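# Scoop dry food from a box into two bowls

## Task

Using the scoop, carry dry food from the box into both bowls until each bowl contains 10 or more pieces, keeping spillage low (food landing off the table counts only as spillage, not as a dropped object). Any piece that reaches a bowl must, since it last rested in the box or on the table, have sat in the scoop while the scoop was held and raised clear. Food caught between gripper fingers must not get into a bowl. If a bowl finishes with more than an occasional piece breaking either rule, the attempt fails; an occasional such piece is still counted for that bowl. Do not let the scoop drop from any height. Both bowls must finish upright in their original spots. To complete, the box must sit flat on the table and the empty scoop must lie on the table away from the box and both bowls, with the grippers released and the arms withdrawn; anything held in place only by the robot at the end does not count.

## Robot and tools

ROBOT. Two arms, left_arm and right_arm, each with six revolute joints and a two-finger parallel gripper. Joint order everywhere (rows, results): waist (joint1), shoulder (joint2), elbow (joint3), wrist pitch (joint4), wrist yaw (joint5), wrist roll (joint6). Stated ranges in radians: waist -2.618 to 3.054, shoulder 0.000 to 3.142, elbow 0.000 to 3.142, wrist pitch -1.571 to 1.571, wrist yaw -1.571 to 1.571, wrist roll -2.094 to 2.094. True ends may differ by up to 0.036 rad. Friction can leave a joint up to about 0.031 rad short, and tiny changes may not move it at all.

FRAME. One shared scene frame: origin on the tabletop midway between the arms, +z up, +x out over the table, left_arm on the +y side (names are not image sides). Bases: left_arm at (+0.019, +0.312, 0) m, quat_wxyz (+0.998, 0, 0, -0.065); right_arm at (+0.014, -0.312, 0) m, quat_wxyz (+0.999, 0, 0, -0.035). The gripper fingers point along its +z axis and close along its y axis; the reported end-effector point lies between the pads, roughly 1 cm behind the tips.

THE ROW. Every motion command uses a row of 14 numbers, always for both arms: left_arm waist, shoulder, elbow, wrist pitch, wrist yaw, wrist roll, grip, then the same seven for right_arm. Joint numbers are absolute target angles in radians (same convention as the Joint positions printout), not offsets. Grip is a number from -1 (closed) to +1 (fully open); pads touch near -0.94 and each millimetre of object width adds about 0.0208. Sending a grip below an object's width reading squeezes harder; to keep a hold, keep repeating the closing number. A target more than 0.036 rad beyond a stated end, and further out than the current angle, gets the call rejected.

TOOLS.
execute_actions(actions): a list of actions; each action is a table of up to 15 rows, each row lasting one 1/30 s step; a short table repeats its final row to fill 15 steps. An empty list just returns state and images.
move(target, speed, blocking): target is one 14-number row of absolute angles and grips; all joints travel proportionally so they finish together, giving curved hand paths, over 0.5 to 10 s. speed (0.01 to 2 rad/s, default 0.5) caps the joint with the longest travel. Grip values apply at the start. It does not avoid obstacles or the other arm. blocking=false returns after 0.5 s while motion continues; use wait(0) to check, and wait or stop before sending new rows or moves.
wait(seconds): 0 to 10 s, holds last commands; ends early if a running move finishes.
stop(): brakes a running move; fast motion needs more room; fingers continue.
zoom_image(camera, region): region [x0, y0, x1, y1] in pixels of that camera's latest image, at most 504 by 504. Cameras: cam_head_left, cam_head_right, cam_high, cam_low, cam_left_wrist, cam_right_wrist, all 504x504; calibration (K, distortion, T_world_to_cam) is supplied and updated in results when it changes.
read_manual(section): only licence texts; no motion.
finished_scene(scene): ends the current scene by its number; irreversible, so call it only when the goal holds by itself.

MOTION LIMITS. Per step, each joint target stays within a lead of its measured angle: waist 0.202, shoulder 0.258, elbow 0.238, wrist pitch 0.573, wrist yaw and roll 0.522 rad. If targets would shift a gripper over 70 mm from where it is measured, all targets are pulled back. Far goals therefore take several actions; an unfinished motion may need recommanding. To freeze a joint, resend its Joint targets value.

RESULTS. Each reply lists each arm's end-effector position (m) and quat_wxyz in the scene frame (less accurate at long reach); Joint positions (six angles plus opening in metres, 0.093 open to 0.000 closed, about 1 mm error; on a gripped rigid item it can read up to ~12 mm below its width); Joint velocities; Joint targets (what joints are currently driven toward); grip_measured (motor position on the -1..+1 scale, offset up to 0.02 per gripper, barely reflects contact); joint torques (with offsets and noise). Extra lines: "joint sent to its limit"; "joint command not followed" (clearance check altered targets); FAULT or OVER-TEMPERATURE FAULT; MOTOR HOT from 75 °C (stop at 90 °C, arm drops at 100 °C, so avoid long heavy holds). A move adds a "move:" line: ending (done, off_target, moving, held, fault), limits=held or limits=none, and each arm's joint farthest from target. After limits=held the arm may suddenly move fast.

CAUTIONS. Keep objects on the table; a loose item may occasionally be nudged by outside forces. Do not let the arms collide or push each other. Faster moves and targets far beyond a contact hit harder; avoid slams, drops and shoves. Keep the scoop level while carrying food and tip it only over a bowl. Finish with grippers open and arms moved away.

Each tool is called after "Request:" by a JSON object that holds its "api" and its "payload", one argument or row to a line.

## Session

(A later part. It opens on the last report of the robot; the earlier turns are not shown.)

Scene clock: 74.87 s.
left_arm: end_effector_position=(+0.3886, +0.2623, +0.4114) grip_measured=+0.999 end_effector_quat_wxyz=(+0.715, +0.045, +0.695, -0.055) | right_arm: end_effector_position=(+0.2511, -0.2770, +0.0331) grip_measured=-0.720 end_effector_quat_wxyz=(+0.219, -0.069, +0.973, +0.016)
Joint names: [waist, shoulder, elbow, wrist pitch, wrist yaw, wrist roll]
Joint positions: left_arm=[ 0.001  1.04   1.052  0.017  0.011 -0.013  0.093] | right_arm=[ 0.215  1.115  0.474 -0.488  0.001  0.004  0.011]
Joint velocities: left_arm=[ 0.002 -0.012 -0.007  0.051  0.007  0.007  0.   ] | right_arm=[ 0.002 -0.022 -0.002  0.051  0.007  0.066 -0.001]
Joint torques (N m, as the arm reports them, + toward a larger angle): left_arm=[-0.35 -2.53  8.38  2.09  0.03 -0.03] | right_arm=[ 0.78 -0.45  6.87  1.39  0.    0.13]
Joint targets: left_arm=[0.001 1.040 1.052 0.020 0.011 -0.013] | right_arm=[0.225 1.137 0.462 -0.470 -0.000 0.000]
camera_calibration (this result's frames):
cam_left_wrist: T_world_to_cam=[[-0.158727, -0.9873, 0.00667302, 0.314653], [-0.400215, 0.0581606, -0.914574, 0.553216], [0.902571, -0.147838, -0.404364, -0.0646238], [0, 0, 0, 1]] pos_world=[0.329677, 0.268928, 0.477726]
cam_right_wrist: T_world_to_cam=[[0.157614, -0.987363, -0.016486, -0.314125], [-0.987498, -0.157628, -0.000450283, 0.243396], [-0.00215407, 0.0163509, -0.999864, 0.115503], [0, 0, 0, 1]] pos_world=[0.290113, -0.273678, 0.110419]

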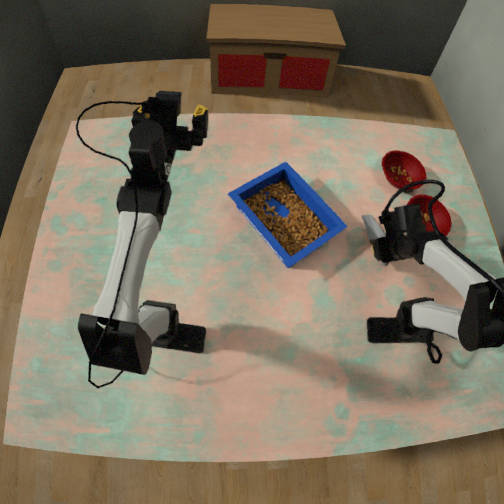

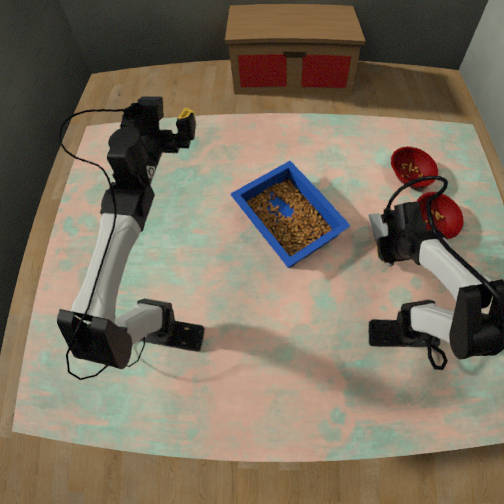

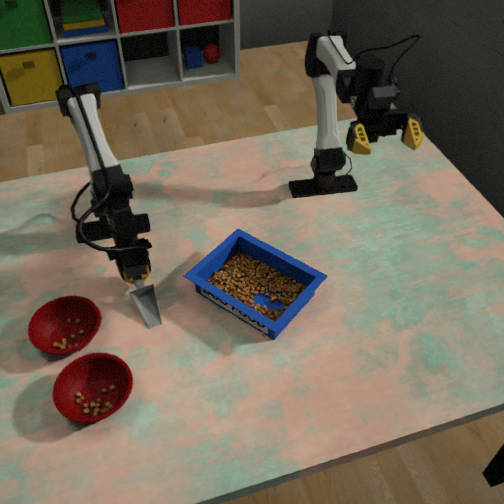

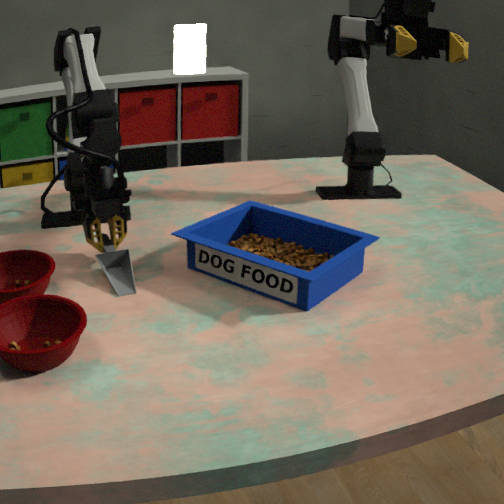

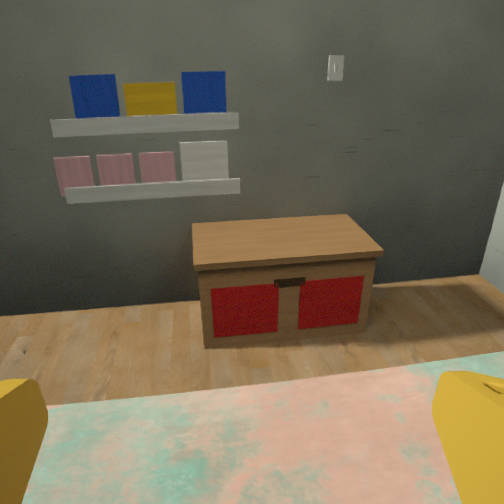

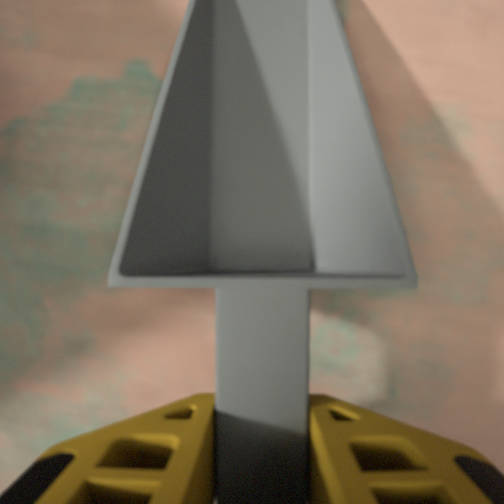

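Request:
{"api": "execute_actions", "payload": {
  "actions": [
    [[0.001,1.040,1.052,0.020,0.011,-0.013,1,0.225,1.137,0.462,-0.47,0,0,0.3]]
  ]
}}

Request:
{"api": "move", "payload": {
  "target": [0.001,1.040,1.052,0.020,0.011,-0.013,1,0.225,0.9,0.75,-0.90,0,0,0.3],
  "speed": 0.6
}}

Scene clock: 75.73 s.
left_arm: end_effector_position=(+0.3886, +0.2623, +0.4114) grip_measured=+0.999 end_effector_quat_wxyz=(+0.715, +0.045, +0.695, -0.055) | right_arm: end_effector_position=(+0.2513, -0.2769, +0.0332) grip_measured=+0.298 end_effector_quat_wxyz=(+0.219, -0.069, +0.973, +0.016)
Joint names: [waist, shoulder, elbow, wrist pitch, wrist yaw, wrist roll]
Joint positions: left_arm=[ 0.001  1.04   1.052  0.017  0.011 -0.013  0.093] | right_arm=[ 0.215  1.115  0.474 -0.487  0.001  0.004  0.06 ]
Joint velocities: left_arm=[-0.002  0.002 -0.012  0.081 -0.051 -0.051 -0.   ] | right_arm=[ 0.002 -0.007 -0.007  0.051 -0.081 -0.022  0.001]
Joint torques (N m, as the arm reports them, + toward a larger angle): left_arm=[-0.35 -2.54  8.39  2.09  0.03 -0.03] | right_arm=[ 0.7  -0.51  6.85  1.37  0.01  0.11]
Joint targets: left_arm=[0.001 1.040 1.052 0.020 0.011 -0.013] | right_arm=[0.225 1.137 0.462 -0.470 0.000 -0.000]
camera_calibration (this result's frames):
cam_left_wrist: T_world_to_cam=[[-0.158727, -0.9873, 0.00667302, 0.314653], [-0.400215, 0.0581606, -0.914574, 0.553216], [0.902571, -0.147838, -0.404364, -0.0646238], [0, 0, 0, 1]] pos_world=[0.329677, 0.268928, 0.477726]
cam_right_wrist: T_world_to_cam=[[0.157632, -0.98736, -0.0164718, -0.314131], [-0.987497, -0.157628, -0.00159462, 0.243685], [-0.00102195, 0.0165172, -0.999863, 0.115384], [0, 0, 0, 1]] pos_world=[0.290273, -0.273654, 0.110582]

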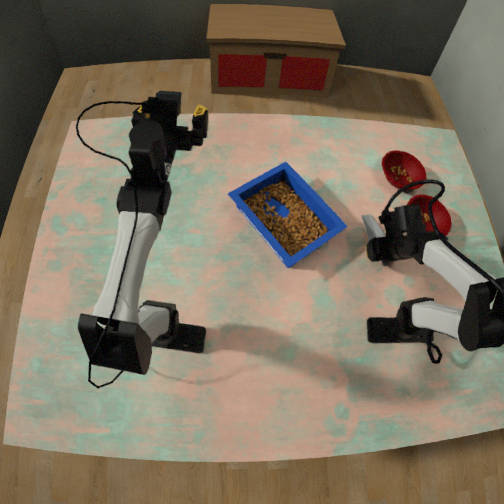

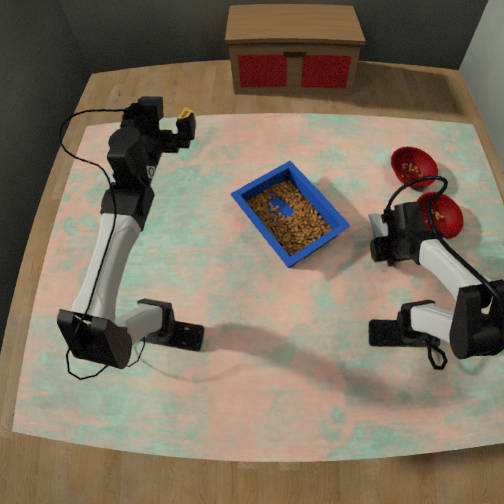

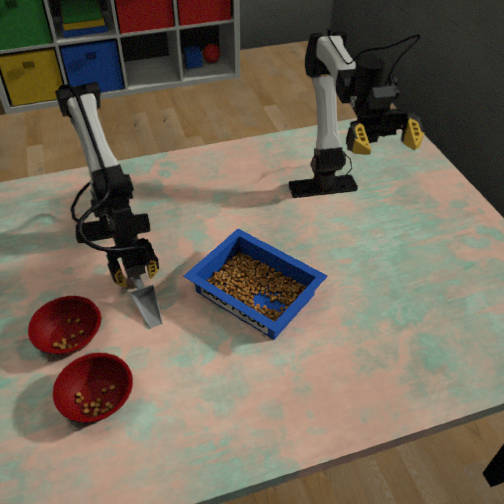

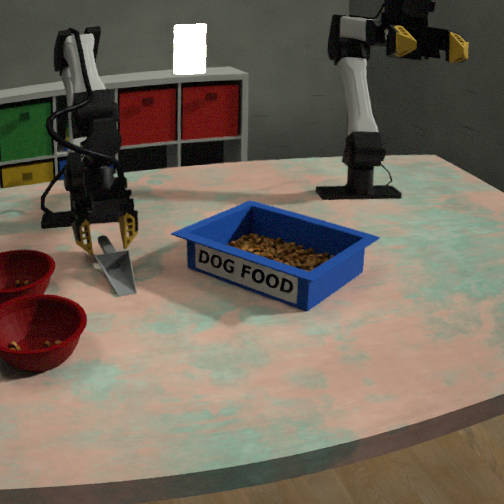

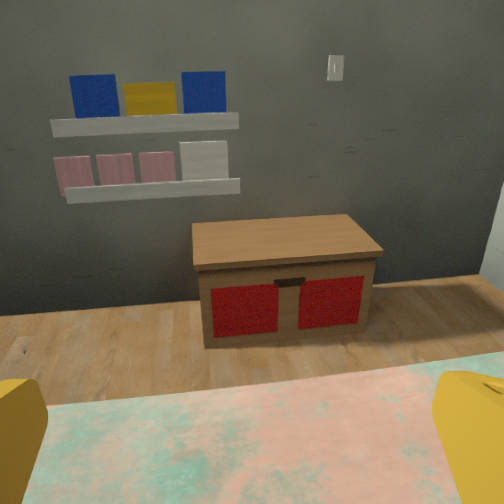

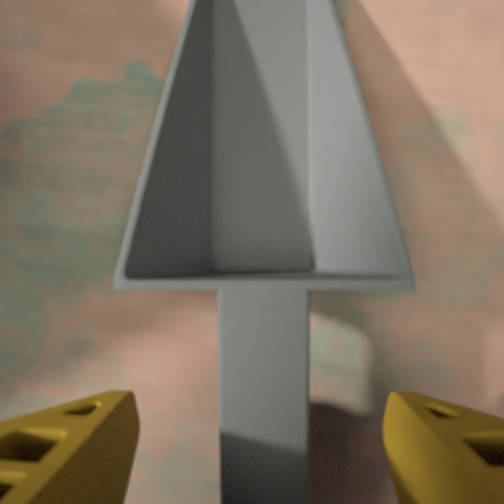

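Scene clock: 77.23 s.
left_arm: end_effector_position=(+0.3886, +0.2623, +0.4114) grip_measured=+0.999 end_effector_quat_wxyz=(+0.715, +0.045, +0.695, -0.055) | right_arm: end_effector_position=(+0.2384, -0.2788, +0.1241) grip_measured=+0.298 end_effector_quat_wxyz=(+0.245, -0.069, +0.967, +0.018)
Joint names: [waist, shoulder, elbow, wrist pitch, wrist yaw, wrist roll]
Joint positions: left_arm=[ 0.001  1.04   1.052  0.017  0.011 -0.013  0.093] | right_arm=[ 0.215  0.918  0.734 -0.891  0.001  0.004  0.06 ]
Joint velocities: left_arm=[-0.017  0.007  0.002  0.022 -0.051  0.007  0.   ] | right_arm=[ 0.017  0.002  0.012  0.007 -0.007  0.022 -0.001]
Joint torques (N m, as the arm reports them, + toward a larger angle): left_arm=[-0.34 -2.54  8.38  2.09  0.02 -0.03] | right_arm=[ 0.71 -2.6  10.15  1.23  0.04  0.11]
Joint targets: left_arm=[0.001 1.040 1.052 0.020 0.011 -0.013] | right_arm=[0.225 0.900 0.750 -0.900 -0.000 -0.000]
move: done; limits=none; left_arm: farthest joint: the wrist pitch, 0.003 radians from its target (0.003 radians at the start); right_arm: farthest joint: the shoulder, 0.018 radians from its target (0.215 radians at the start)
camera_calibration (this result's frames):
cam_left_wrist: T_world_to_cam=[[-0.158727, -0.9873, 0.00667302, 0.314653], [-0.400215, 0.0581606, -0.914574, 0.553216], [0.902571, -0.147838, -0.404364, -0.0646238], [0, 0, 0, 1]] pos_world=[0.329677, 0.268928, 0.477726]
cam_right_wrist: T_world_to_cam=[[0.158473, -0.987237, -0.0157945, -0.31272], [-0.986044, -0.157414, -0.0542076, 0.236984], [0.0510295, 0.0241645, -0.998405, 0.195855], [0, 0, 0, 1]] pos_world=[0.27324, -0.276157, 0.203449]

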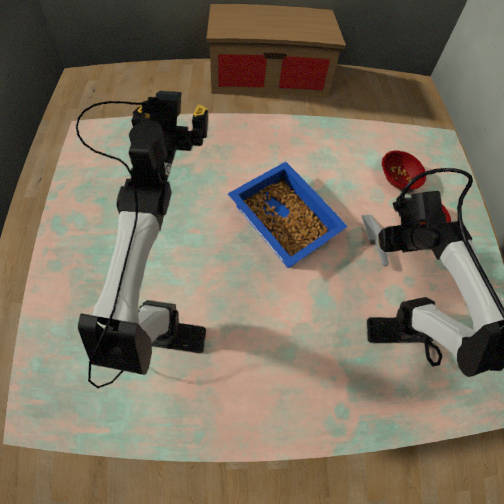

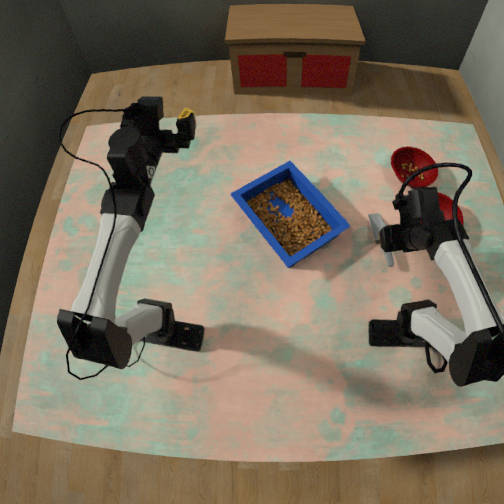

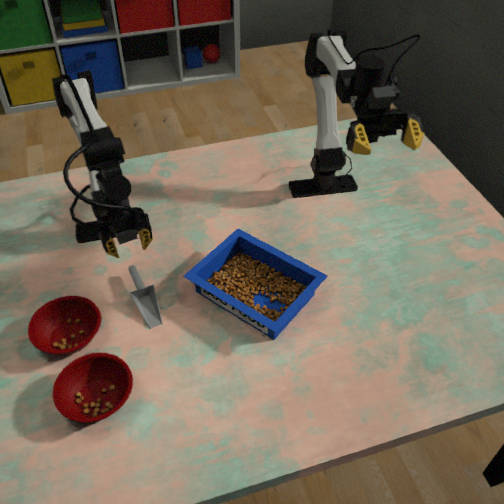

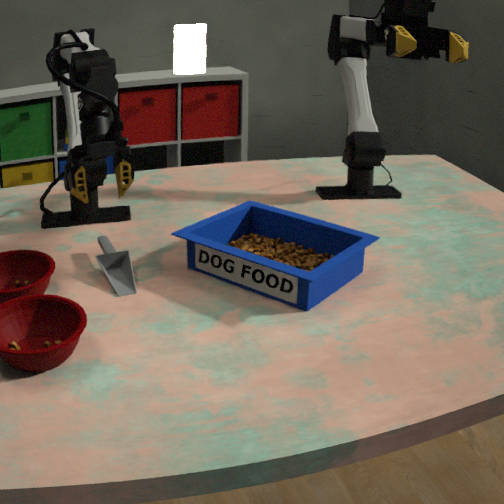

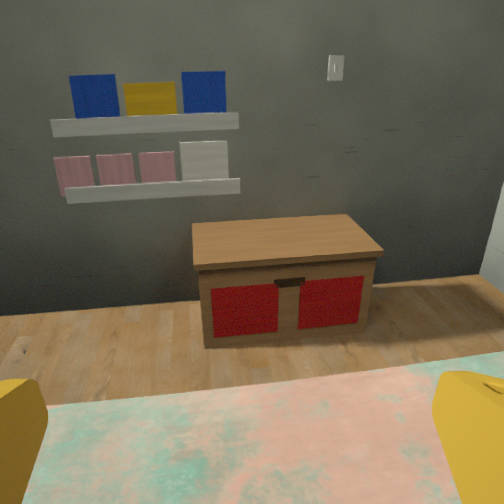

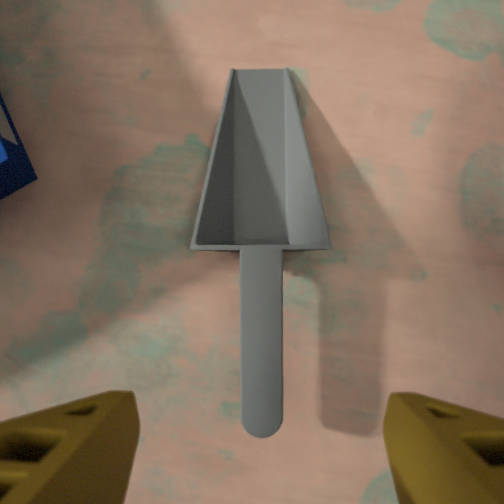

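Request:
{"api": "move", "payload": {
  "target": [0.001,1.040,1.052,0.020,0.011,-0.013,1,0.225,0.6,0.75,-0.90,0,0,0.3],
  "speed": 0.8
}}

Request:
{"api": "zoom_image", "payload": {
  "camera": "cam_high",
  "region": [20, 285, 150, 430]
}}

Scene clock: 78.37 s.
left_arm: end_effector_position=(+0.3886, +0.2623, +0.4113) grip_measured=+0.999 end_effector_quat_wxyz=(+0.715, +0.045, +0.695, -0.055) | right_arm: end_effector_position=(+0.2255, -0.2807, +0.1848) grip_measured=+0.298 end_effector_quat_wxyz=(+0.386, -0.065, +0.920, +0.029)
Joint names: [waist, shoulder, elbow, wrist pitch, wrist yaw, wrist roll]
Joint positions: left_arm=[ 0.001  1.04   1.052  0.016  0.011 -0.013  0.093] | right_arm=[ 0.215  0.616  0.734 -0.893  0.001  0.004  0.06 ]
Joint velocities: left_arm=[-0.002  0.022 -0.002 -0.022  0.007 -0.007 -0.   ] | right_arm=[-0.022 -0.002  0.007 -0.007 -0.066 -0.037  0.   ]
Joint torques (N m, as the arm reports them, + toward a larger angle): left_arm=[-0.36 -2.55  8.37  2.09  0.02 -0.03] | right_arm=[ 0.71 -0.07 10.07  1.66  0.03  0.12]
Joint targets: left_arm=[0.001 1.040 1.052 0.020 0.011 -0.013] | right_arm=[0.225 0.600 0.750 -0.900 0.000 0.000]
move: done; limits=none; left_arm: farthest joint: the wrist pitch, 0.004 radians from its target (0.003 radians at the start); right_arm: farthest joint: the shoulder, 0.016 radians from its target (0.318 radians at the start)
camera_calibration (this result's frames):
cam_left_wrist: T_world_to_cam=[[-0.158725, -0.9873, 0.00668437, 0.314648], [-0.400561, 0.0582057, -0.91442, 0.553192], [0.902418, -0.147818, -0.404712, -0.064466], [0, 0, 0, 1]] pos_world=[0.329705, 0.268924, 0.477656]
cam_right_wrist: T_world_to_cam=[[0.162502, -0.986645, -0.0111653, -0.313187], [-0.926129, -0.148612, -0.346699, 0.270299], [0.34041, 0.0666798, -0.93791, 0.192652], [0, 0, 0, 1]] pos_world=[0.235645, -0.28168, 0.270906]

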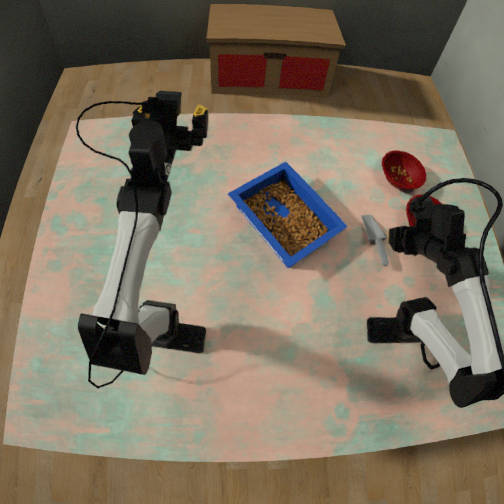

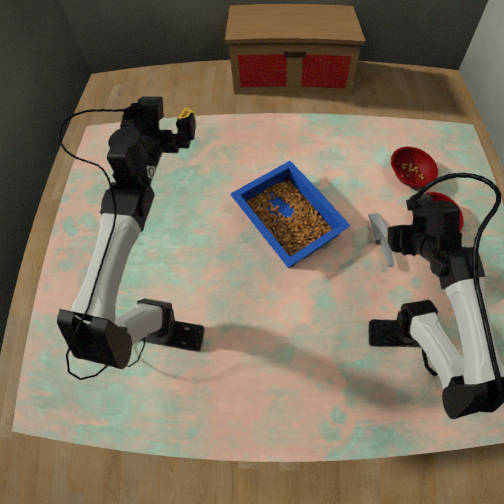

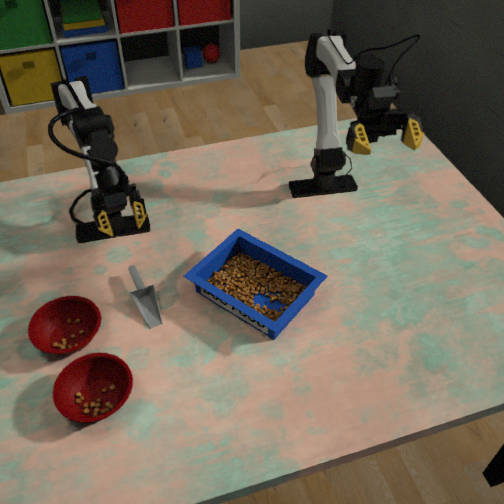

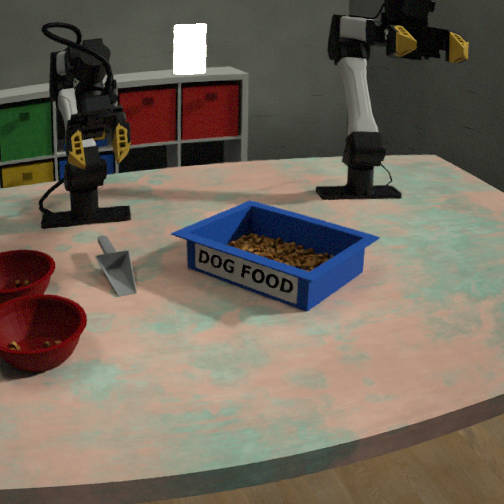

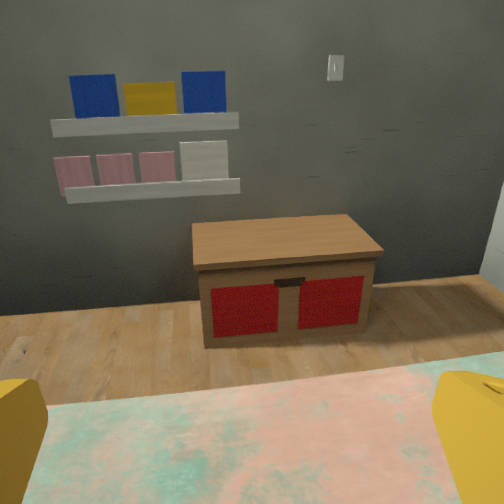

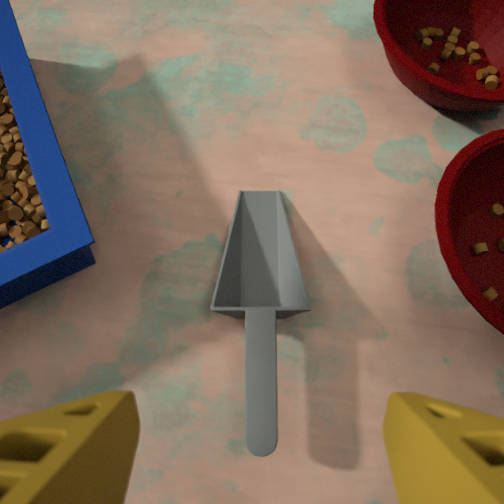

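Region (20, 285, 150, 430) of cam_high's 504x504 image, scaled by 3.476, with more detail than that image has; it fills the left 452 columns of this view, and the rest is white.

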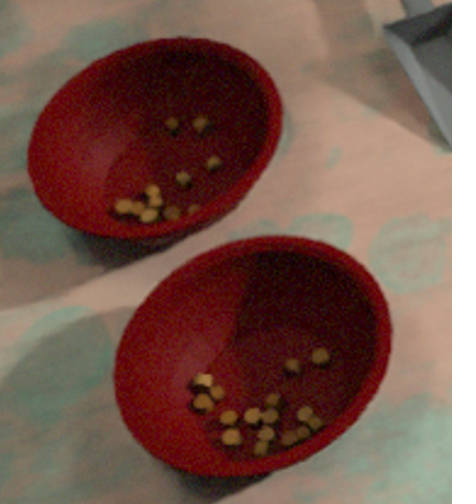

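Request:
{"api": "finished_scene", "payload": {
  "scene": 1
}}

The scene is finished: the task was done.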